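# Shelve the blue carton in the bookcase row gap

## Task

Take the blue carton off the desk and set it in the empty slot among the cartons lined up in the bookcase. It must stand upright, sit in line with its neighbours and face end-on the way they do; either end may face out. None of the brown cartons may be moved or rotated. If the blue carton topples or finishes leaning, the task fails. It must stay in place by itself, with nothing held up only by the robot. Finally, open the gripper and back the robot away.

## Robot and tools

Robot: a Hello Robot Stretch 3 with one arm. It has a two-wheeled base (0.33 m long, 0.34 m wide), a lift that slides up a mast, and a telescoping arm that reaches out to the robot's right side. The gripper has a wrist with yaw, pitch and roll and two round finger pads 0.04 m across. The only way to move the gripper forward or back is to drive the base. The base turns in place about a point midway between the drive wheels, 0.05 m behind its front edge. It cannot move sideways. For this task each finger pad pushes with at most about 25 N, so grasp firmly and keep clear of bumps.

Cameras: head_camera (896x504) and nav_camera (fisheye, 672x504) are both on the head, so head_pan_rad and head_tilt_rad aim both of them. wrist_camera (644x364) rides on the gripper. Every normal execute_actions result ends with one image from each camera.

Frames: the base frame has its origin on the floor between the drive wheels, x forward, y left, z up. hand_pose is given in this frame, at the point where the closed fingertips meet. The odometry frame is the base frame as it was at the start. Heading is positive to the left, in radians from -3.142 to 3.142.

Tool execute_actions takes {"actions": [...]}, run in order. An action is {"robot": command, "steps": n, "until": cond}. steps runs from 1 to 450 at 30 per second, and {"steps": n} on its own just waits. A command may hold:
- "base": exactly one of {"translate_m": d}, a straight drive in metres, forward positive, |d| at most 1; or {"rotate_rad": d}, a turn in place, left (counter-clockwise) positive, |d| at most 3.2. Both are offsets from wherever the base is when that command begins.
- "joints": named absolute targets, one number per joint. lift_m 0 to 1.1 (arm height in metres); arm_m 0 to 0.52 (extension in metres); wrist_yaw_rad -1.345 to 4.42 (0 is along the arm, positive swings toward the front, 3.0 folds over the base); wrist_pitch_rad -1.57 to 0.451 (negative tips the fingers down); wrist_roll_rad -2.911 to 2.911; gripper_m -0.089 to 0.179 (larger is wider; the real fingertip gap is about 0.007 less when nearly shut and 0.025 less when wide open); head_pan_rad -3.953 to 1.73 (-1.57 looks along the arm); head_tilt_rad -1.53 to 0.419 (negative looks down). A joint you leave out keeps its old target.
- "contact_limits": {"arm_m": effort %, 1 to 100}, the arm effort at which the arm halts. It stays in force until the next arm command.
A command can also be a list of up to 8 commands run one after another, which may include {"pause_s": s} with s at most 15. {"stop": true} brakes everything and clears the queue. A new command takes over at once. If any value is invalid, the whole call is rejected and nothing runs.
"until" ends an action early. {"robot": {"status": "ended"}} fires once nothing is moving and no queue is running. Fields can also be compared, for example {"lift_m": [">", 0.3]} or a status set to ["!=", "moving"]. {"any": {"status": "ended"}} fires when the first motion ends.

Tool zoom_image: {"camera": name, "region": [x0, y0, x1, y1]} in pixels from the top-left corner, no more than 504x504. It returns a sharper crop of that camera's latest image.

Tool finished_scene: {"scene": number}. Before calling it, make sure all motion has stopped and the carton has been let go.

Result lines: base_status shows the distance travelled and the goal in brackets. joint_goals, joint_status and measured_speeds follow. Status words are moving, done, off_target (came to rest short and may still be pushing), contact_stop (the joint met resistance and went slack), time_out, stopped, not_commanded and torque_fault (a wrist servo is off for 10 s and goal commands to it are refused). The robot line gives refusals, queue and queue_left. Lines beginning refused:, dropped: or replaced: explain what happened to a queue. on_its_own reports joints whose goal the robot changed, slack or disabled joints, a motor straining while at rest, and base lean. Other lines: base_tilt (degrees forward/right), base_odometry, turned_by_wheels and turned_by_imu, and motor_effort (% of maximum, with the peak in brackets; these are noisy). lidar_m gives 12 sectors of 30 degrees, counter-clockwise starting straight ahead, measured 0.17 m above the floor. wrist_depth_mm and head_depth_mm are 7x7 grids of median depth in mm.

Gripper: to grasp, command a value below the object's width. To let go, command at least 0.02 above the value at which the pads made contact. Neither the reading nor a "done" status proves the object is held, so check with the cameras.

Safe habits: only fold or unfold the wrist with lift_m between 0.32 and 0.95, pitch at -0.4 and roll near 0. When yaw is below -0.4, keep pitch at -0.5 or lower. The base only moves fast with the arm stowed (lift below 0.30, arm below 0.03, yaw above 2.54). Pushing with the arm high (above about 0.45 m) against something solid can tip the robot. So can pushing a second time after a contact_stop, or driving while holding or pressing on something fixed. If base_tilt shows a lean, back off in small steps, lift the gripper off whatever it is touching, and lower the lift to about 0.2 if the lean stays. Do not drop or slam the carton, knock over the brown ones, or push hard. Leave the carton standing on its own, then open the gripper and back away.

Each tool is called after "Call:" by a JSON object that holds its "name" and its "arguments", one argument or row to a line.

## Session

Call:
{"name": "execute_actions", "arguments": {
  "actions": []
}}

Scene clock: 0.00 s.
robot.base_odometry: x=+0.000 y=+0.000 heading=+0.000 (m, m, rad; robot's odometry frame)
robot.turned_by_wheels: +0.000 (rad since the last result)
robot.turned_by_imu: +0.000 (rad since the last result)
robot.base_tilt: forward=+1.1 right=+0.0 (deg)
robot.lidar_m: 1.83 1.41 1.68 2.33 2.54 2.56 1.99 1.95 2.05 2.20 1.71 1.98
robot.head_depth_mm: 2060 2281 2297 2329 2331 2361 2187 / 2058 2158 2171 2193 2208 2223 2168 / 1987 2035 2047 2074 2095 2098 2077 / 1908 1935 1950 1961 1965 1994 1971 / 1831 1844 1850 1863 1882 1885 1891 / 1741 1759 1768 1773 1788 1800 1807 / 1670 1667 1678 1699 1695 1708 1576
robot.base_status: not_commanded
robot.joint_positions: lift_m=+0.337 arm_m=+0.001 wrist_yaw_rad=+3.141 wrist_pitch_rad=-0.406 wrist_roll_rad=-0.005 gripper_m=+0.037 head_pan_rad=-0.016 head_tilt_rad=+0.001
robot.joint_goals: lift_m=+0.337 arm_m=+0.001 wrist_yaw_rad=+3.141 wrist_pitch_rad=-0.406 wrist_roll_rad=-0.005 gripper_m=+0.037 head_pan_rad=-0.016 head_tilt_rad=+0.001
robot.joint_status: lift_m=not_commanded arm_m=not_commanded wrist_yaw_rad=not_commanded wrist_pitch_rad=not_commanded wrist_roll_rad=not_commanded gripper_m=not_commanded head_pan_rad=not_commanded head_tilt_rad=not_commanded
robot.measured_speeds: translate_m=+0.000 rotate_rad=+0.000 lift_m=+0.000 arm_m=+0.000 wrist_yaw_rad=+0.000 wrist_pitch_rad=+0.000 wrist_roll_rad=+0.000 head_pan_rad=+0.000 head_tilt_rad=+0.000
robot: refusals=0 queue=idle queue_left=0
robot.motor_effort: left_wheel=-1 right_wheel=+1 lift_m=+23 arm_m=+0 wrist_yaw_rad=+0 wrist_pitch_rad=+5 wrist_roll_rad=+1 gripper_m=+0 head_pan_rad=+0 head_tilt_rad=+1 (%)
robot.hand_pose: x=-0.0211 y=+0.0796 z=+0.3523 quat_wxyz=(+0.143, +0.690, +0.143, +0.695) (m; robot's base frame)
robot.wrist_depth_mm: - - - - - - - / - - - - - - - / - - - - 992 955 938 / 874 855 833 808 800 773 752 / 713 690 690 667 666 634 633 / 598 589 583 575 534 556 536 / 520 525 - - 488 482 469
pictures: head_camera (sideways: a quarter turn clockwise sets it upright), nav_camera (sideways: a quarter turn counterclockwise sets it upright), wrist_camera
Images, in order (width x height): head_camera 896x504, nav_camera 672x504, wrist_camera 644x364.

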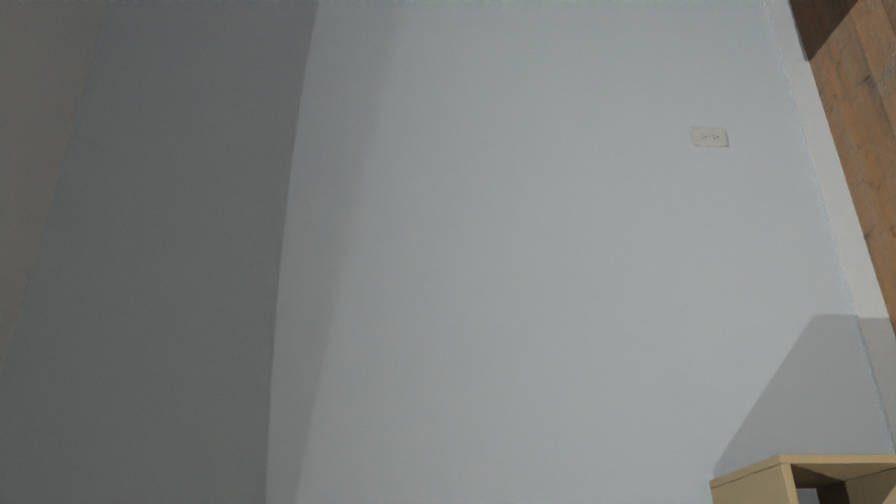

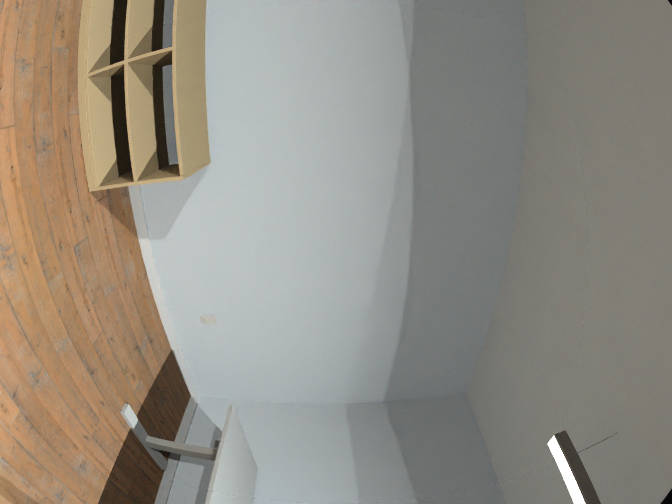

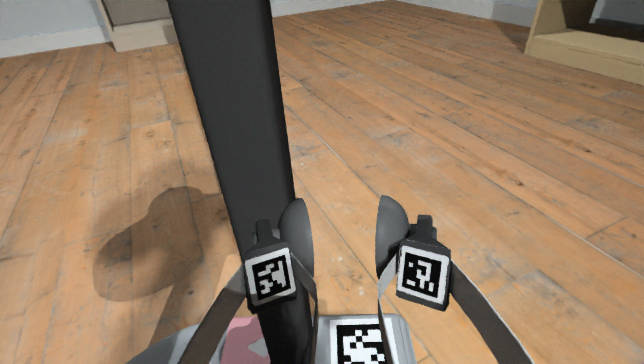

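Call:
{"name": "execute_actions", "arguments": {
  "actions": [
    {"robot":{"joints":{"head_pan_rad":0.75,"head_tilt_rad":-0.5}},"steps":90,"until":{"robot":{"status":"ended"}}}
  ]
}}

Call:
{"name": "execute_actions", "arguments": {
  "actions": [
    {"robot":{"joints":{"head_pan_rad":-0.8,"head_tilt_rad":-0.4}},"steps":90,"until":{"robot":{"status":"ended"}}}
  ]
}}

Scene clock: 5.57 s.
robot.base_odometry: x=+0.000 y=+0.000 heading=+0.000 (m, m, rad; robot's odometry frame)
robot.turned_by_wheels: +0.000 (rad since the last result)
robot.turned_by_imu: -0.001 (rad since the last result)
robot.base_tilt: forward=+1.2 right=+0.0 (deg)
robot.lidar_m: 1.82 1.41 1.67 2.33 2.54 2.57 1.99 1.95 2.05 2.20 1.70 1.99
robot.head_depth_mm: 1471 1597 1717 1667 1766 1559 1304 / 1522 1640 1769 1732 1767 1558 1300 / 1560 1689 1812 1735 1817 1551 1302 / 1607 1755 1872 1813 1849 1548 1298 / 1672 1813 1911 1976 1884 1554 1292 / 1706 1875 1990 1941 1935 1548 1291 / 1757 1953 2138 2362 1910 1551 1293
robot.base_status: not_commanded
robot.joint_positions: lift_m=+0.337 arm_m=+0.001 wrist_yaw_rad=+3.141 wrist_pitch_rad=-0.406 wrist_roll_rad=-0.005 gripper_m=+0.037 head_pan_rad=+0.743 head_tilt_rad=-0.493
robot.joint_goals: lift_m=+0.337 arm_m=+0.001 wrist_yaw_rad=+3.141 wrist_pitch_rad=-0.406 wrist_roll_rad=-0.005 gripper_m=+0.037 head_pan_rad=+0.750 head_tilt_rad=-0.500
robot.joint_status: lift_m=not_commanded arm_m=not_commanded wrist_yaw_rad=not_commanded wrist_pitch_rad=not_commanded wrist_roll_rad=not_commanded gripper_m=not_commanded head_pan_rad=done head_tilt_rad=done
robot.measured_speeds: translate_m=+0.000 rotate_rad=+0.000 lift_m=+0.000 arm_m=+0.000 wrist_yaw_rad=+0.000 wrist_pitch_rad=+0.000 wrist_roll_rad=+0.000 head_pan_rad=+0.000 head_tilt_rad=+0.000
robot: refusals=0 queue=done queue_left=0
robot.motor_effort: left_wheel=-1(1) right_wheel=+0(1) lift_m=+23(23) arm_m=+0(0) wrist_yaw_rad=-1(0) wrist_pitch_rad=+5(5) wrist_roll_rad=+0(0) gripper_m=+0(1) head_pan_rad=+3(31) head_tilt_rad=-2(22) (%)
robot.hand_pose: x=-0.0211 y=+0.0796 z=+0.3523 quat_wxyz=(+0.143, +0.690, +0.143, +0.695) (m; robot's base frame)
robot.wrist_depth_mm: - - - - - - - / - - - - - - - / - - - - 997 945 926 / 868 846 831 806 797 769 757 / 710 692 685 671 670 637 627 / 601 587 587 561 535 551 539 / 518 524 - - 485 479 471
pictures: head_camera (sideways: a quarter turn clockwise sets it upright), nav_camera (sideways: a quarter turn counterclockwise sets it upright), wrist_camera
Images, in order (width x height): head_camera 896x504, nav_camera 672x504, wrist_camera 644x364.

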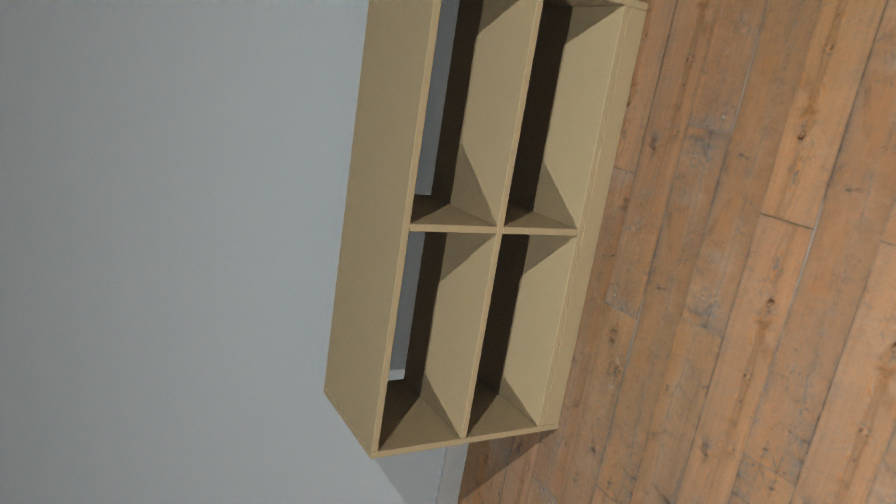

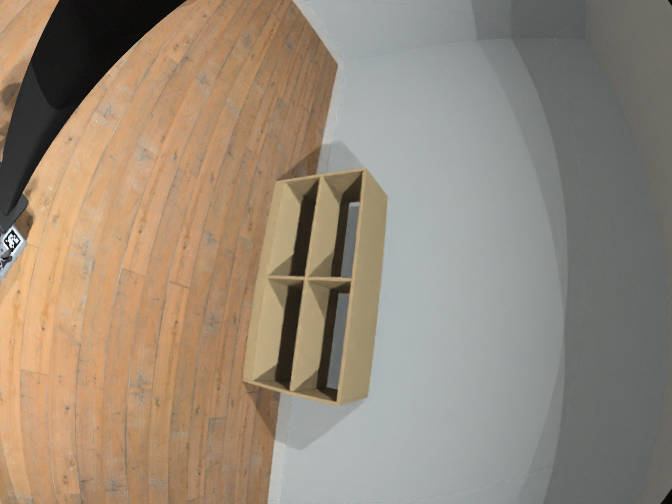

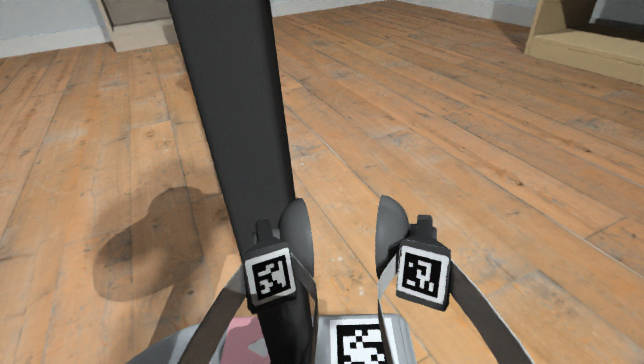

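Scene clock: 6.93 s.
robot.base_odometry: x=+0.000 y=+0.000 heading=+0.000 (m, m, rad; robot's odometry frame)
robot.turned_by_wheels: +0.000 (rad since the last result)
robot.turned_by_imu: +0.000 (rad since the last result)
robot.base_tilt: forward=+1.2 right=+0.0 (deg)
robot.lidar_m: 1.83 1.41 1.68 2.32 2.54 2.57 1.99 1.96 2.06 2.21 1.71 1.98
robot.head_depth_mm: 1776 1914 1993 1634 2184 1684 1379 / 1849 1969 2074 2293 2168 1690 1381 / 1906 2055 2127 2408 2164 1665 1373 / 1973 2117 2207 2509 2162 1669 1365 / 2064 2195 2268 2566 2160 1668 1374 / 2118 2291 2416 2670 2151 1675 1378 / 2182 2389 2595 2734 2176 1676 1371
robot.base_status: not_commanded
robot.joint_positions: lift_m=+0.337 arm_m=+0.001 wrist_yaw_rad=+3.141 wrist_pitch_rad=-0.406 wrist_roll_rad=-0.005 gripper_m=+0.037 head_pan_rad=-0.793 head_tilt_rad=-0.409
robot.joint_goals: lift_m=+0.337 arm_m=+0.001 wrist_yaw_rad=+3.141 wrist_pitch_rad=-0.406 wrist_roll_rad=-0.005 gripper_m=+0.037 head_pan_rad=-0.800 head_tilt_rad=-0.400
robot.joint_status: lift_m=not_commanded arm_m=not_commanded wrist_yaw_rad=not_commanded wrist_pitch_rad=not_commanded wrist_roll_rad=not_commanded gripper_m=not_commanded head_pan_rad=done head_tilt_rad=done
robot.measured_speeds: translate_m=+0.000 rotate_rad=+0.000 lift_m=+0.000 arm_m=+0.000 wrist_yaw_rad=+0.000 wrist_pitch_rad=+0.000 wrist_roll_rad=+0.000 head_pan_rad=+0.000 head_tilt_rad=+0.000
robot: refusals=0 queue=done queue_left=0
robot.motor_effort: left_wheel=-2(1) right_wheel=+1(0) lift_m=+23(22) arm_m=+0(0) wrist_yaw_rad=+0(0) wrist_pitch_rad=+5(5) wrist_roll_rad=+0(0) gripper_m=-1(0) head_pan_rad=-3(31) head_tilt_rad=+3(9) (%)
robot.hand_pose: x=-0.0211 y=+0.0796 z=+0.3523 quat_wxyz=(+0.143, +0.690, +0.143, +0.695) (m; robot's base frame)
robot.wrist_depth_mm: - - - - - - - / - - - - - - - / - - - - 965 945 923 / 883 854 820 799 793 763 747 / 709 695 674 667 667 643 630 / 600 588 586 566 532 551 541 / 524 523 - - 491 481 477
pictures: head_camera (sideways: a quarter turn clockwise sets it upright), nav_camera (sideways: a quarter turn counterclockwise sets it upright), wrist_camera
Images, in order (width x height): head_camera 896x504, nav_camera 672x504, wrist_camera 644x364.

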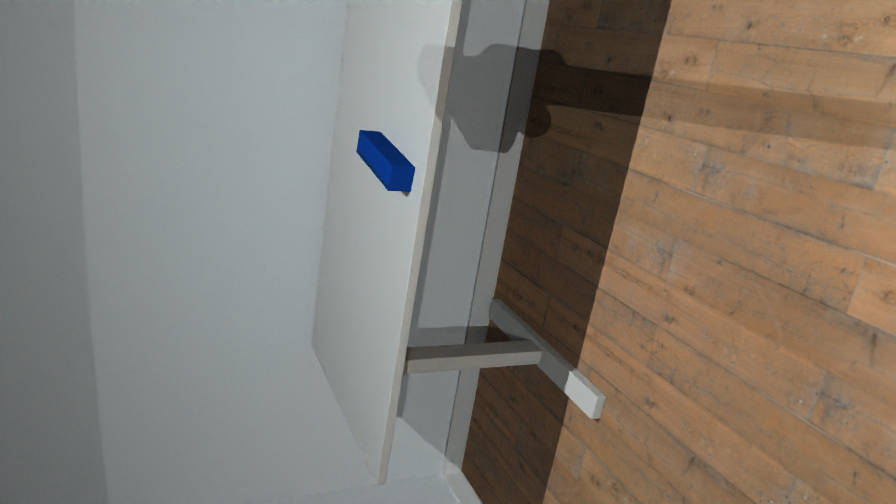

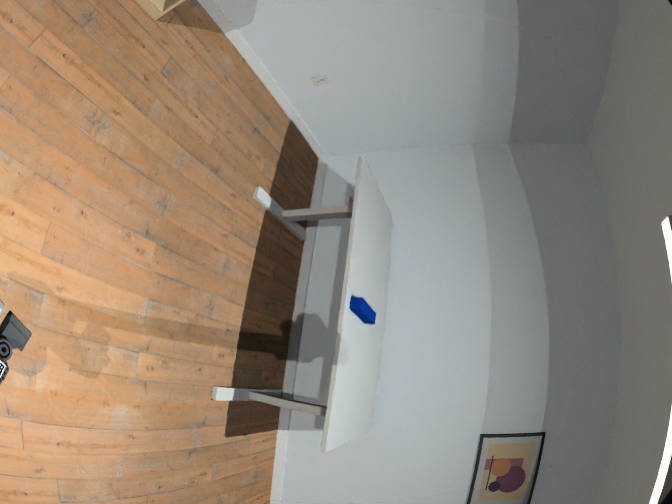

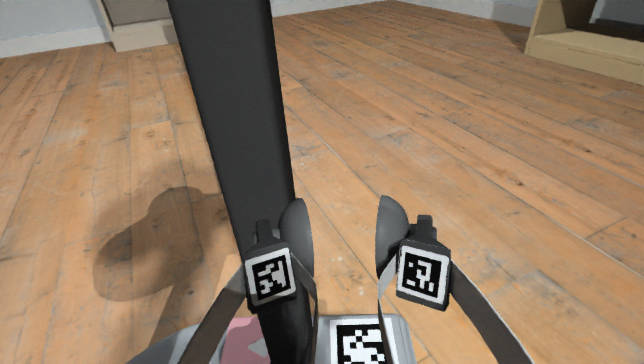

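Call:
{"name": "execute_actions", "arguments": {
  "actions": [
    {"robot":{"joints":{"head_pan_rad":-3.95,"head_tilt_rad":-0.3}},"steps":150,"until":{"robot":{"status":"ended"}}}
  ]
}}

Scene clock: 13.80 s.
robot.base_odometry: x=+0.000 y=+0.000 heading=+0.000 (m, m, rad; robot's odometry frame)
robot.turned_by_wheels: +0.000 (rad since the last result)
robot.turned_by_imu: -0.001 (rad since the last result)
robot.base_tilt: forward=+1.1 right=+0.0 (deg)
robot.lidar_m: 1.83 1.41 1.68 2.32 2.54 2.57 1.99 1.95 2.06 2.21 1.70 1.98
robot.head_depth_mm: - - - - - - - / 2252 - - - - - - / 2318 2433 2602 2776 2512 1860 1477 / 2364 2524 2686 2879 2500 1871 1483 / 2477 2635 2799 3019 2503 1854 1487 / 2547 2739 2886 3153 2488 1857 1473 / 2655 2829 3003 3123 2490 1864 1475
robot.base_status: not_commanded
robot.joint_positions: lift_m=+0.337 arm_m=+0.001 wrist_yaw_rad=+3.141 wrist_pitch_rad=-0.406 wrist_roll_rad=-0.005 gripper_m=+0.037 head_pan_rad=-3.943 head_tilt_rad=-0.310
robot.joint_goals: lift_m=+0.337 arm_m=+0.001 wrist_yaw_rad=+3.141 wrist_pitch_rad=-0.406 wrist_roll_rad=-0.005 gripper_m=+0.037 head_pan_rad=-3.950 head_tilt_rad=-0.300
robot.joint_status: lift_m=not_commanded arm_m=not_commanded wrist_yaw_rad=not_commanded wrist_pitch_rad=not_commanded wrist_roll_rad=not_commanded gripper_m=not_commanded head_pan_rad=done head_tilt_rad=done
robot.measured_speeds: translate_m=+0.000 rotate_rad=+0.000 lift_m=+0.000 arm_m=+0.000 wrist_yaw_rad=+0.000 wrist_pitch_rad=+0.000 wrist_roll_rad=+0.000 head_pan_rad=+0.000 head_tilt_rad=+0.000
robot: refusals=0 queue=done queue_left=0
robot.motor_effort: left_wheel=+0(1) right_wheel=+1(1) lift_m=+22(23) arm_m=+0(0) wrist_yaw_rad=+0(0) wrist_pitch_rad=+5(5) wrist_roll_rad=+0(0) gripper_m=+0(0) head_pan_rad=-3(29) head_tilt_rad=+3(10) (%)
robot.hand_pose: x=-0.0211 y=+0.0796 z=+0.3523 quat_wxyz=(+0.143, +0.690, +0.143, +0.695) (m; robot's base frame)
robot.wrist_depth_mm: - - - - - - - / - - - - - - - / - - - - 993 951 923 / 868 856 818 810 793 773 743 / 711 697 685 671 681 640 630 / 600 593 585 572 533 552 539 / 520 527 - - 490 479 474
pictures: head_camera (sideways: a quarter turn clockwise sets it upright), nav_camera (sideways: a quarter turn counterclockwise sets it upright), wrist_camera
Images, in order (width x height): head_camera 896x504, nav_camera 672x504, wrist_camera 644x364.

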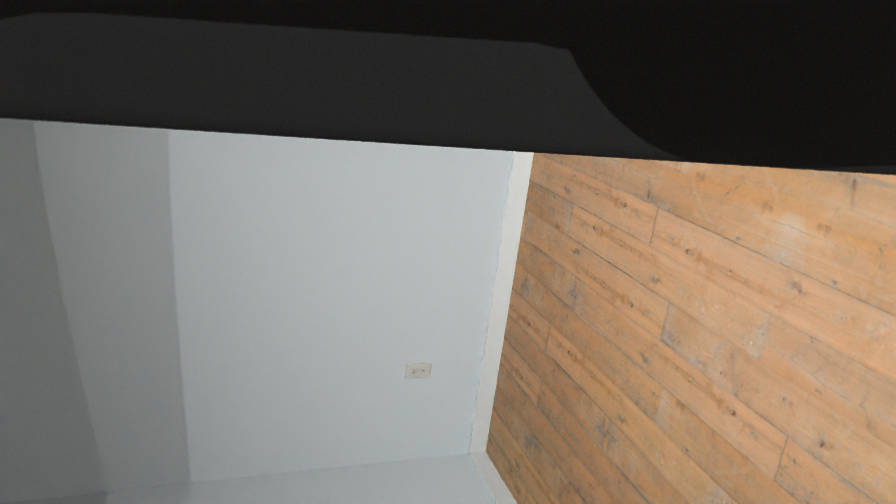

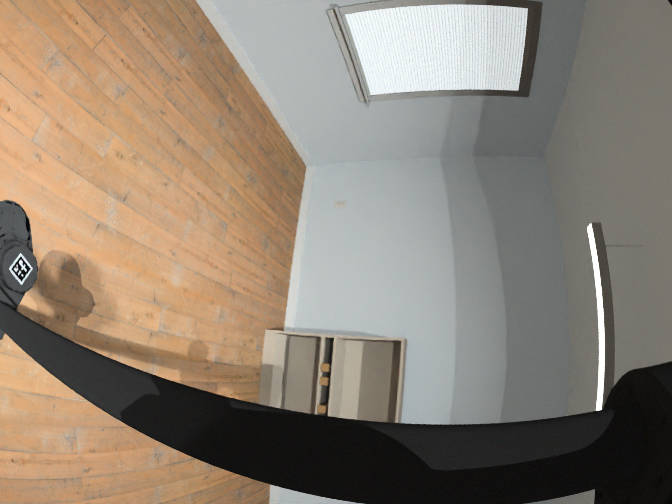

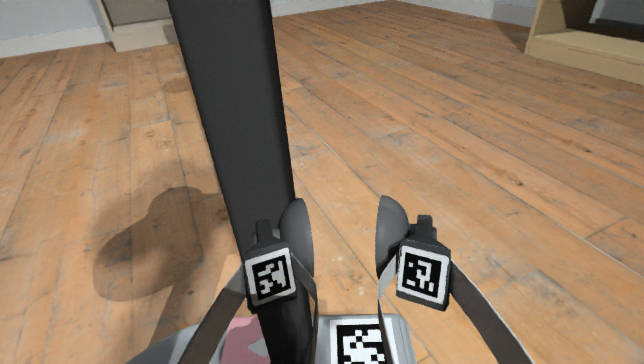

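Call:
{"name": "execute_actions", "arguments": {
  "actions": [
    {"robot":[{"joints":{"lift_m":0.28,"head_pan_rad":-1.57,"head_tilt_rad":-0.75},"base":{"rotate_rad":-0.70}},{"base":{"translate_m":0.95}},{"base":{"rotate_rad":1.135}},{"joints":{"lift_m":0.9,"gripper_m":0.15}}],"steps":450,"until":{"robot":{"status":"ended"}}}
  ]
}}

Scene clock: 44.60 s.
robot.base_odometry: x=+0.727 y=-0.612 heading=+0.435 (m, m, rad; robot's odometry frame)
robot.turned_by_wheels: +0.435 (rad since the last result)
robot.turned_by_imu: +0.440 (rad since the last result)
robot.base_tilt: forward=+1.1 right=+0.0 (deg)
robot.lidar_m: 1.40 1.19 1.58 3.13 3.34 2.44 2.33 1.85 1.03 1.30 1.03 1.46
robot.head_depth_mm: 1128 1231 1005 809 - - 1149 / 1133 1235 1006 808 734 - 1158 / 1131 1234 937 763 1538 - - / 1131 1239 1003 805 1534 - 1140 / 1129 1232 1001 805 1548 - 1137 / 1129 1239 999 804 1501 1318 1149 / 1128 1240 1001 804 1501 1323 1151
robot.base_status: done (rotate_rad +1.1349 of +1.1350)
robot.joint_positions: lift_m=+0.900 arm_m=+0.001 wrist_yaw_rad=+3.141 wrist_pitch_rad=-0.408 wrist_roll_rad=-0.005 gripper_m=+0.150 head_pan_rad=-1.577 head_tilt_rad=-0.741
robot.joint_goals: lift_m=+0.900 arm_m=+0.001 wrist_yaw_rad=+3.141 wrist_pitch_rad=-0.408 wrist_roll_rad=-0.005 gripper_m=+0.150 head_pan_rad=-1.570 head_tilt_rad=-0.750
robot.joint_status: lift_m=moving arm_m=not_commanded wrist_yaw_rad=not_commanded wrist_pitch_rad=not_commanded wrist_roll_rad=not_commanded gripper_m=done head_pan_rad=done head_tilt_rad=done
robot.measured_speeds: translate_m=+0.000 rotate_rad=+0.000 lift_m=+0.000 arm_m=+0.000 wrist_yaw_rad=+0.000 wrist_pitch_rad=+0.000 wrist_roll_rad=+0.000 head_pan_rad=+0.000 head_tilt_rad=+0.000
robot: refusals=0 queue=running queue_left=0
robot.motor_effort: left_wheel=-4(13) right_wheel=+2(7) lift_m=+25(26) arm_m=-1(0) wrist_yaw_rad=+0(0) wrist_pitch_rad=+6(6) wrist_roll_rad=+0(0) gripper_m=+1(97) head_pan_rad=+2(31) head_tilt_rad=-2(21) (%)
robot.hand_pose: x=-0.0211 y=+0.0794 z=+0.9148 quat_wxyz=(+0.143, +0.690, +0.144, +0.694) (m; robot's base frame)
robot.wrist_depth_mm: - - - - - - - / - - - - - - - / - - - - - - - / - - - - - - - / - - - - - - - / - - - - - - - / - - - - - - -
pictures: head_camera (sideways: a quarter turn clockwise sets it upright), nav_camera (sideways: a quarter turn counterclockwise sets it upright), wrist_camera
Images, in order (width x height): head_camera 896x504, nav_camera 672x504, wrist_camera 644x364.

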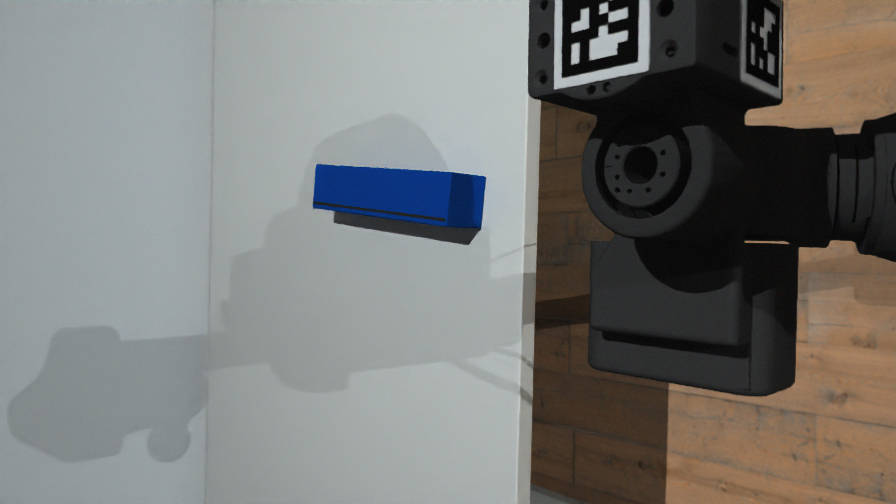

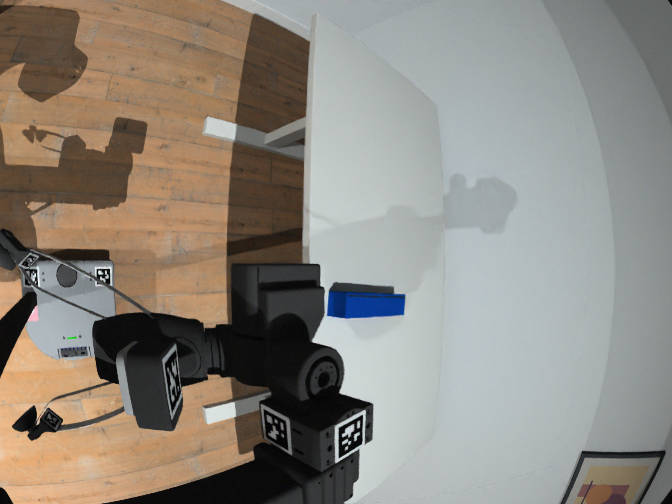

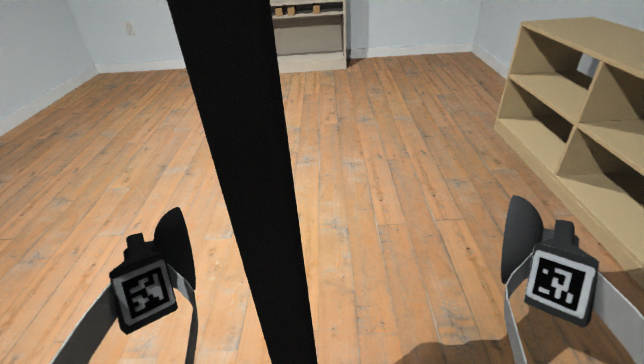

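Call:
{"name": "zoom_image", "arguments": {
  "camera": "head_camera",
  "region": [290,130,510,270]
}}

Call:
{"name": "zoom_image", "arguments": {
  "camera": "wrist_camera",
  "region": [260,0,360,40]
}}

Region (290, 130, 510, 270) of head_camera's 896x504 image, scaled by 2.291, with more detail than that image has; it fills the top 321 rows of this view, and the rest is white.

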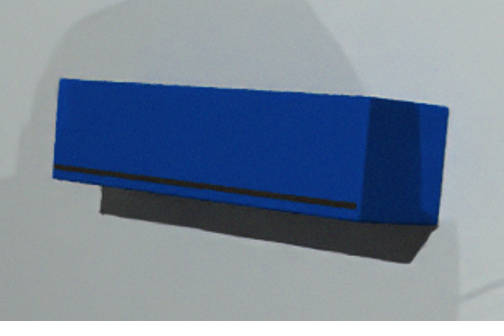

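Region (260, 0, 360, 40) of wrist_camera's 644x364 image, scaled by 5.040; it fills the top 202 rows of this view, and the rest is white.

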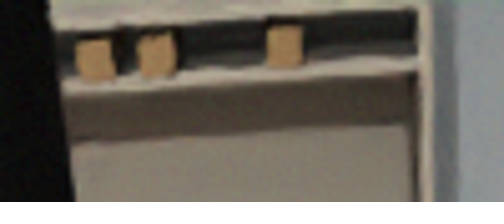

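Call:
{"name": "execute_actions", "arguments": {
  "actions": [
    {"robot":[{"joints":{"wrist_yaw_rad":0}},{"joints":{"wrist_pitch_rad":0,"lift_m":0.75},"base":{"translate_m":-0.04}}],"steps":450,"until":{"robot":{"status":"ended"}}}
  ]
}}

Scene clock: 67.77 s.
robot.base_odometry: x=+0.690 y=-0.629 heading=+0.435 (m, m, rad; robot's odometry frame)
robot.turned_by_wheels: +0.000 (rad since the last result)
robot.turned_by_imu: -0.002 (rad since the last result)
robot.base_tilt: forward=+1.1 right=+0.0 (deg)
robot.lidar_m: 1.45 1.23 1.61 3.14 3.27 2.40 2.29 1.85 1.01 1.30 1.06 1.51
robot.head_depth_mm: 1126 1234 1008 807 1481 1330 - / 1125 1233 1006 806 1469 1347 - / 1129 1233 1001 784 1493 - - / 1126 1236 1004 762 1490 1318 1159 / 1135 1235 1000 805 1496 1322 1155 / 1124 1238 999 804 1493 1320 1153 / 1131 1240 997 803 1493 1315 1149
robot.base_status: done (translate_m -0.0400 of -0.0400)
robot.joint_positions: lift_m=+0.750 arm_m=+0.001 wrist_yaw_rad=+0.002 wrist_pitch_rad=-0.024 wrist_roll_rad=-0.005 gripper_m=+0.150 head_pan_rad=-1.577 head_tilt_rad=-0.741
robot.joint_goals: lift_m=+0.750 arm_m=+0.001 wrist_yaw_rad=+0.000 wrist_pitch_rad=+0.000 wrist_roll_rad=-0.005 gripper_m=+0.150 head_pan_rad=-1.570 head_tilt_rad=-0.750
robot.joint_status: lift_m=done arm_m=not_commanded wrist_yaw_rad=done wrist_pitch_rad=done wrist_roll_rad=not_commanded gripper_m=done head_pan_rad=done head_tilt_rad=done
robot.measured_speeds: translate_m=+0.000 rotate_rad=+0.000 lift_m=+0.000 arm_m=+0.000 wrist_yaw_rad=+0.000 wrist_pitch_rad=+0.000 wrist_roll_rad=+0.000 head_pan_rad=+0.000 head_tilt_rad=+0.000
robot: refusals=0 queue=done queue_left=0
robot.motor_effort: left_wheel=-4(11) right_wheel=+3(5) lift_m=+19(26) arm_m=+0(0) wrist_yaw_rad=-2(4) wrist_pitch_rad=+8(11) wrist_roll_rad=+0(0) gripper_m=+0(1) head_pan_rad=+2(2) head_tilt_rad=-3(3) (%)
robot.hand_pose: x=-0.0209 y=-0.4019 z=+0.8586 quat_wxyz=(+0.709, +0.010, -0.705, -0.008) (m; robot's base frame)
robot.wrist_depth_mm: 993 995 997 985 982 975 956 / - - - - - - 999 / - - - - - - - / - 964 900 856 815 771 731 / 591 621 550 452 515 516 484 / 417 - 394 351 377 359 375 / 326 309 308 305 299 294 288
pictures: head_camera (sideways: a quarter turn clockwise sets it upright), nav_camera (sideways: a quarter turn counterclockwise sets it upright), wrist_camera
Images, in order (width x height): head_camera 896x504, nav_camera 672x504, wrist_camera 644x364.

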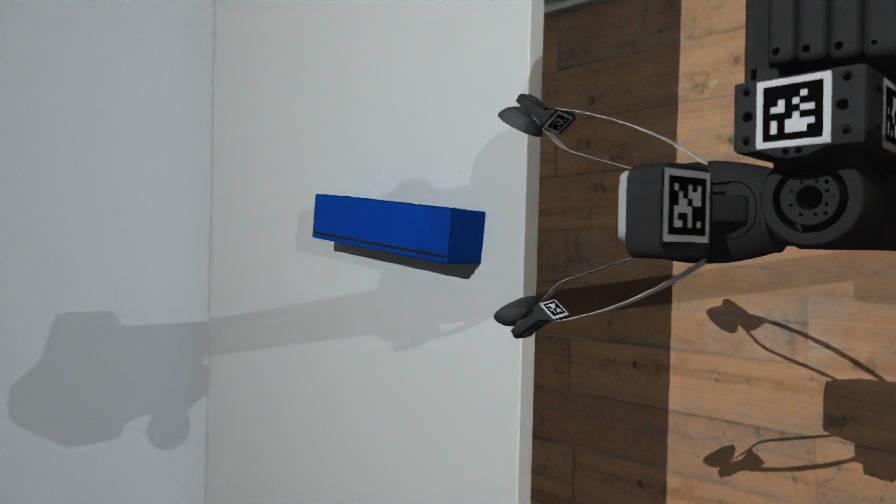

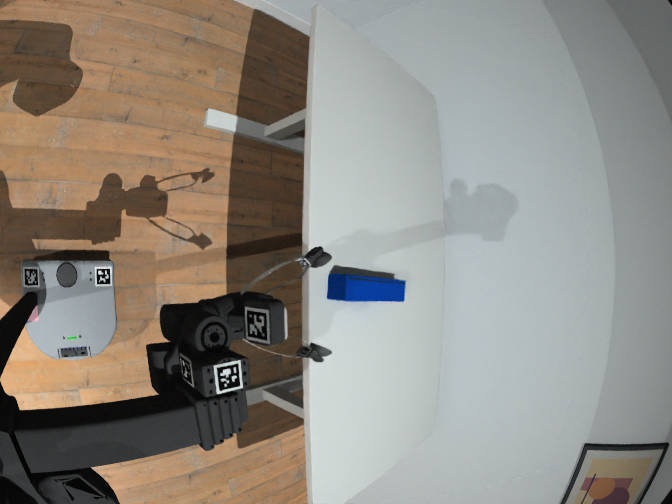

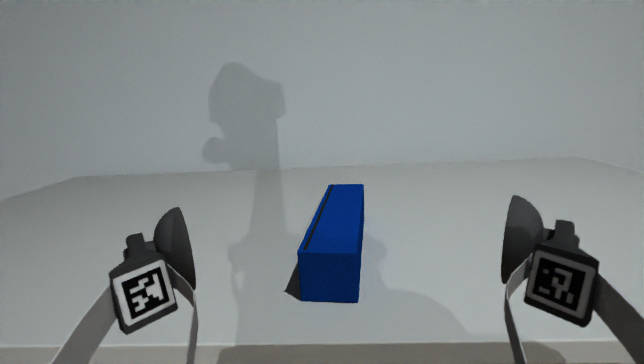

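Call:
{"name": "execute_actions", "arguments": {
  "actions": [
    {"robot":[{"joints":{"wrist_yaw_rad":-0.15,"wrist_pitch_rad":0.02,"lift_m":0.69,"arm_m":0.12},"base":{"translate_m":0.024}}],"steps":450,"until":{"robot":{"status":"ended"}}}
  ]
}}

Scene clock: 90.07 s.
robot.base_odometry: x=+0.712 y=-0.619 heading=+0.435 (m, m, rad; robot's odometry frame)
robot.turned_by_wheels: +0.000 (rad since the last result)
robot.turned_by_imu: -0.001 (rad since the last result)
robot.base_tilt: forward=+1.2 right=+0.0 (deg)
robot.lidar_m: 1.42 1.20 1.60 3.13 3.30 2.42 2.31 1.85 1.01 1.30 1.04 1.48
robot.head_depth_mm: 1128 1228 1001 808 1470 1345 - / 1127 1239 1009 819 1499 - 1137 / 1130 1241 971 765 731 - 1158 / 1127 1238 1001 766 1487 1316 1155 / 1127 1232 1000 806 1504 1313 1152 / 1133 1235 1000 804 1491 1311 1155 / 1134 1237 997 803 1493 1314 1153
robot.base_status: done (translate_m +0.0240 of +0.0240)
robot.joint_positions: lift_m=+0.690 arm_m=+0.120 wrist_yaw_rad=-0.148 wrist_pitch_rad=-0.004 wrist_roll_rad=-0.005 gripper_m=+0.150 head_pan_rad=-1.577 head_tilt_rad=-0.741
robot.joint_goals: lift_m=+0.690 arm_m=+0.120 wrist_yaw_rad=-0.150 wrist_pitch_rad=+0.020 wrist_roll_rad=-0.005 gripper_m=+0.150 head_pan_rad=-1.570 head_tilt_rad=-0.750
robot.joint_status: lift_m=done arm_m=done wrist_yaw_rad=done wrist_pitch_rad=done wrist_roll_rad=not_commanded gripper_m=done head_pan_rad=done head_tilt_rad=done
robot.measured_speeds: translate_m=+0.000 rotate_rad=+0.000 lift_m=+0.000 arm_m=+0.000 wrist_yaw_rad=+0.000 wrist_pitch_rad=+0.000 wrist_roll_rad=+0.000 head_pan_rad=+0.000 head_tilt_rad=+0.000
robot: refusals=0 queue=done queue_left=0
robot.motor_effort: left_wheel=-4(9) right_wheel=+3(7) lift_m=+19(17) arm_m=+5(8) wrist_yaw_rad=-2(2) wrist_pitch_rad=+8(5) wrist_roll_rad=+0(0) gripper_m=+0(0) head_pan_rad=+2(2) head_tilt_rad=-3(3) (%)
robot.hand_pose: x=-0.0593 y=-0.5180 z=+0.8038 quat_wxyz=(+0.707, -0.051, -0.703, -0.054) (m; robot's base frame)
robot.wrist_depth_mm: 798 826 845 891 896 943 970 / 833 858 891 901 934 984 - / 858 882 915 942 972 - - / 804 745 709 584 631 605 570 / 446 469 416 293 386 388 365 / 312 - 264 218 281 266 279 / 242 223 221 220 218 215 204
pictures: head_camera (sideways: a quarter turn clockwise sets it upright), nav_camera (sideways: a quarter turn counterclockwise sets it upright), wrist_camera
Images, in order (width x height): head_camera 896x504, nav_camera 672x504, wrist_camera 644x364.

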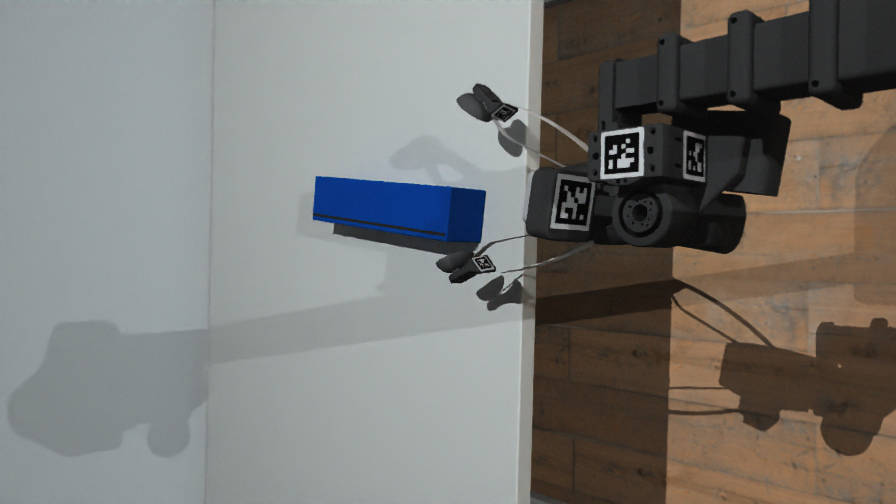

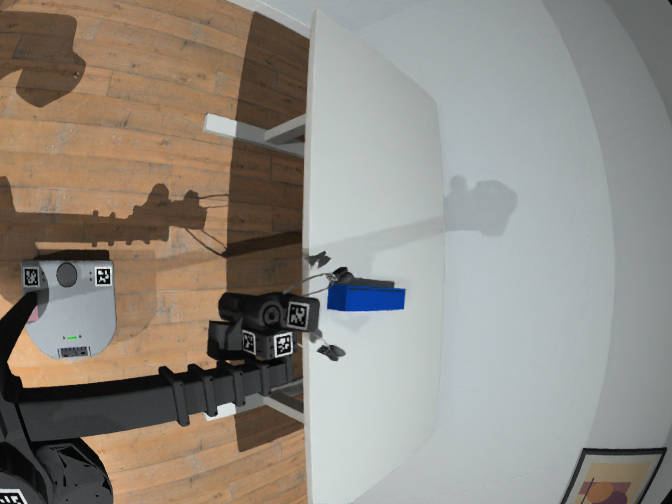

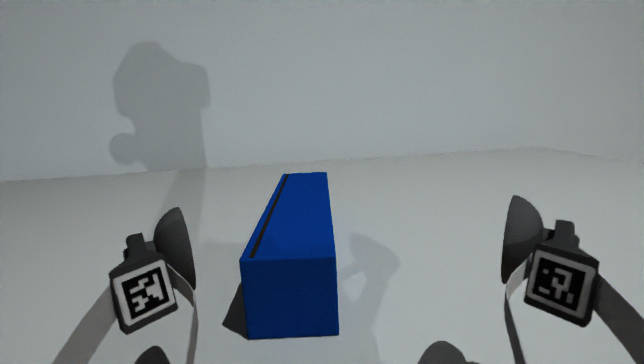

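Call:
{"name": "execute_actions", "arguments": {
  "actions": [
    {"robot":[{"joints":{"lift_m":0.63},"base":{"translate_m":0.007}},{"joints":{"arm_m":0.28}}],"steps":450,"until":{"robot":{"status":"ended"}}}
  ]
}}

Scene clock: 106.53 s.
robot.base_odometry: x=+0.719 y=-0.616 heading=+0.435 (m, m, rad; robot's odometry frame)
robot.turned_by_wheels: +0.000 (rad since the last result)
robot.turned_by_imu: +0.008 (rad since the last result)
robot.base_tilt: forward=+0.4 right=-1.2 (deg)
robot.lidar_m: 1.41 1.20 1.59 3.11 3.27 2.42 2.32 1.83 1.02 1.30 1.05 1.47
robot.head_depth_mm: 1142 1270 1041 825 1486 1327 1166 / 1138 1273 1037 830 1537 - 1145 / 1147 1270 1041 826 - 1330 1165 / 1144 1278 1041 824 1498 1336 1168 / 1152 1279 1046 829 1525 1339 1166 / 1148 1280 1042 831 1537 1335 1172 / 1154 1286 1047 833 1524 1339 1169
robot.base_status: done (translate_m +0.0070 of +0.0070)
robot.joint_positions: lift_m=+0.630 arm_m=+0.278 wrist_yaw_rad=-0.148 wrist_pitch_rad=-0.076 wrist_roll_rad=-0.014 gripper_m=+0.150 head_pan_rad=-1.577 head_tilt_rad=-0.741
robot.joint_goals: lift_m=+0.630 arm_m=+0.280 wrist_yaw_rad=-0.150 wrist_pitch_rad=+0.020 wrist_roll_rad=-0.014 gripper_m=+0.150 head_pan_rad=-1.570 head_tilt_rad=-0.750
robot.joint_status: lift_m=done arm_m=done wrist_yaw_rad=done wrist_pitch_rad=done wrist_roll_rad=not_commanded gripper_m=done head_pan_rad=done head_tilt_rad=done
robot.measured_speeds: translate_m=+0.000 rotate_rad=+0.000 lift_m=+0.000 arm_m=+0.000 wrist_yaw_rad=+0.000 wrist_pitch_rad=+0.000 wrist_roll_rad=+0.000 head_pan_rad=+0.000 head_tilt_rad=+0.000
robot: refusals=0 queue=done queue_left=0
robot.on_its_own: arm_m is at rest, and its effort (+32) is outside its rest range (-14 to +14); wrist_pitch_rad is at rest, and its effort (+34) is outside its rest range (-20 to +32)
robot.motor_effort: left_wheel=-6(9) right_wheel=+1(5) lift_m=+20(20) arm_m=+32(35) wrist_yaw_rad=-2(3) wrist_pitch_rad=+34(35) wrist_roll_rad=+4(4) gripper_m=-3(2) head_pan_rad=+2(2) head_tilt_rad=-3(3) (%)
robot.hand_pose: x=-0.0588 y=-0.6739 z=+0.7253 quat_wxyz=(+0.708, -0.024, -0.701, -0.080) (m; robot's base frame)
robot.wrist_depth_mm: 675 706 719 744 763 788 810 / 705 725 745 766 791 823 858 / 723 742 763 271 622 566 524 / 400 376 322 129 285 301 286 / 245 255 90 85 82 211 198 / 177 68 65 63 63 141 157 / 145 128 64 64 64 121 119
pictures: head_camera (sideways: a quarter turn clockwise sets it upright), nav_camera (sideways: a quarter turn counterclockwise sets it upright), wrist_camera
Images, in order (width x height): head_camera 896x504, nav_camera 672x504, wrist_camera 644x364.

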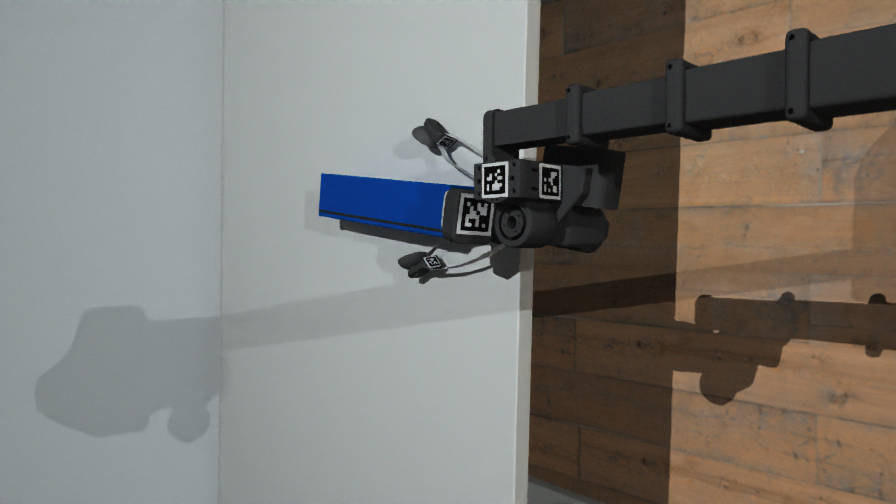

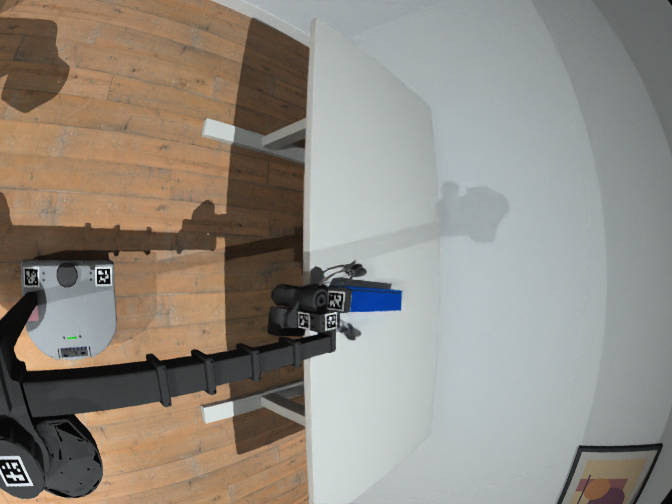

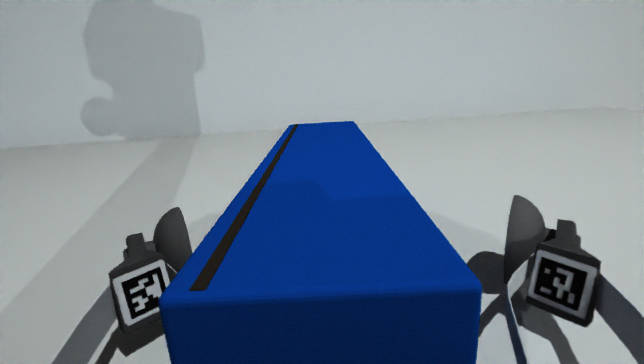

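Call:
{"name": "execute_actions", "arguments": {
  "actions": [
    {"robot":[{"joints":{"arm_m":0.25,"head_pan_rad":1.6,"head_tilt_rad":-0.2},"base":{"translate_m":0.012}},{"joints":{"gripper_m":0.02}}],"steps":450,"until":{"robot":{"status":"ended"}}}
  ]
}}

Scene clock: 119.20 s.
robot.base_odometry: x=+0.729 y=-0.611 heading=+0.435 (m, m, rad; robot's odometry frame)
robot.turned_by_wheels: +0.000 (rad since the last result)
robot.turned_by_imu: -0.035 (rad since the last result)
robot.base_tilt: forward=+1.1 right=+0.1 (deg)
robot.lidar_m: 1.40 1.19 1.58 3.13 3.42 2.45 2.33 1.89 1.03 1.30 1.04 1.47
robot.head_depth_mm: 3100 3214 3369 3543 3065 2129 1644 / 3094 3203 3367 3525 3058 2123 1646 / 3108 3258 3398 3519 3052 2129 1629 / 3086 3198 3321 3396 3075 2125 1633 / 3073 3213 3347 3433 3074 2111 1632 / 3101 3231 3361 3496 3041 2120 1636 / 3091 3222 3372 3578 3019 2131 1634
robot.base_status: done (translate_m +0.0120 of +0.0120)
robot.joint_positions: lift_m=+0.630 arm_m=+0.250 wrist_yaw_rad=-0.148 wrist_pitch_rad=-0.005 wrist_roll_rad=-0.009 gripper_m=+0.095 head_pan_rad=+1.593 head_tilt_rad=-0.211
robot.joint_goals: lift_m=+0.630 arm_m=+0.250 wrist_yaw_rad=-0.150 wrist_pitch_rad=+0.020 wrist_roll_rad=-0.009 gripper_m=+0.020 head_pan_rad=+1.600 head_tilt_rad=-0.200
robot.joint_status: lift_m=done arm_m=done wrist_yaw_rad=done wrist_pitch_rad=done wrist_roll_rad=not_commanded gripper_m=off_target head_pan_rad=done head_tilt_rad=done
robot.measured_speeds: translate_m=+0.000 rotate_rad=+0.000 lift_m=+0.000 arm_m=+0.000 wrist_yaw_rad=+0.000 wrist_pitch_rad=+0.000 wrist_roll_rad=+0.000 head_pan_rad=+0.000 head_tilt_rad=+0.000
robot: refusals=0 queue=done queue_left=0
robot.motor_effort: left_wheel=-1(10) right_wheel=+0(2) lift_m=+20(21) arm_m=-4(32) wrist_yaw_rad=-2(3) wrist_pitch_rad=+9(34) wrist_roll_rad=+2(4) gripper_m=-100(100) head_pan_rad=+3(30) head_tilt_rad=+4(23) (%)
robot.hand_pose: x=-0.0592 y=-0.6486 z=+0.7436 quat_wxyz=(+0.709, -0.050, -0.702, -0.054) (m; robot's base frame)
robot.wrist_depth_mm: 689 708 733 771 787 839 869 / 701 743 760 801 822 844 902 / 729 749 782 808 835 849 896 / 466 437 372 136 328 353 337 / 261 254 84 82 79 219 215 / 181 179 74 76 77 79 159 / 138 135 78 78 80 125 124
pictures: head_camera (sideways: a quarter turn clockwise sets it upright), nav_camera (sideways: a quarter turn counterclockwise sets it upright), wrist_camera
Images, in order (width x height): head_camera 896x504, nav_camera 672x504, wrist_camera 644x364.

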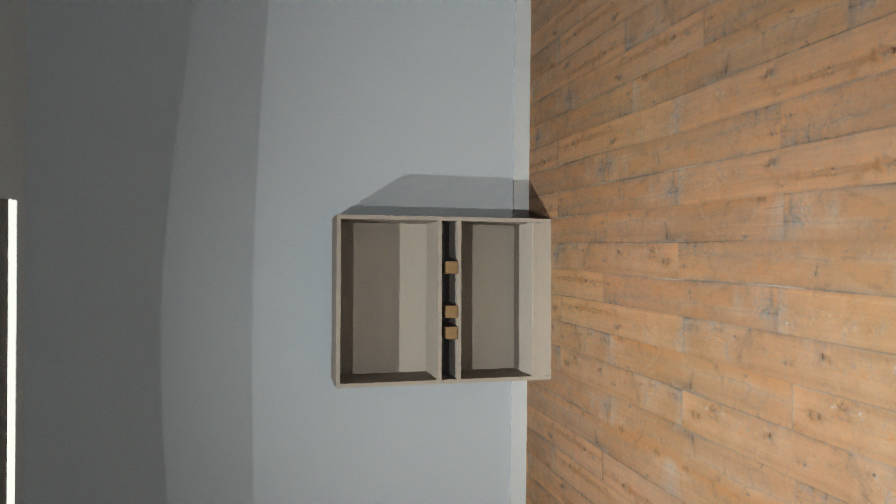

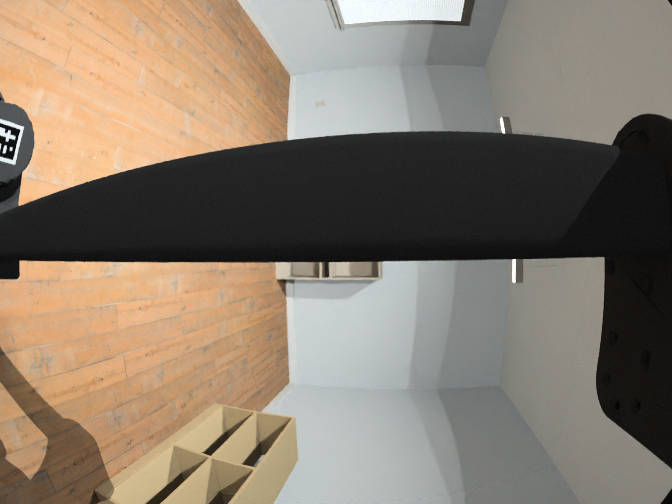

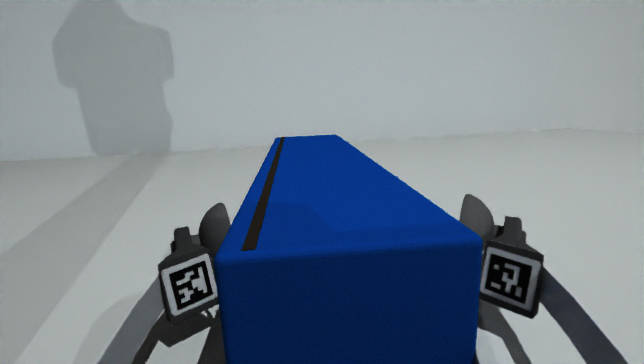

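Call:
{"name": "zoom_image", "arguments": {
  "camera": "head_camera",
  "region": [420,250,490,350]
}}

Region (420, 250, 490, 350) of head_camera's 896x504 image, scaled by 5.040, with more detail than that image has; it fills the left 353 columns of this view, and the rest is white.

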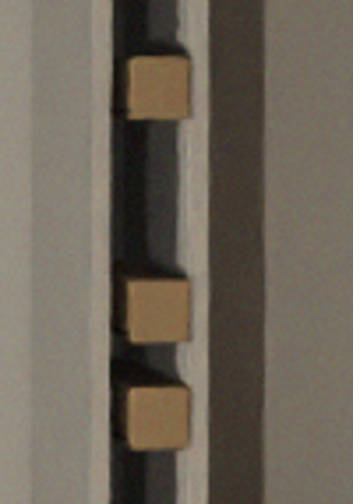

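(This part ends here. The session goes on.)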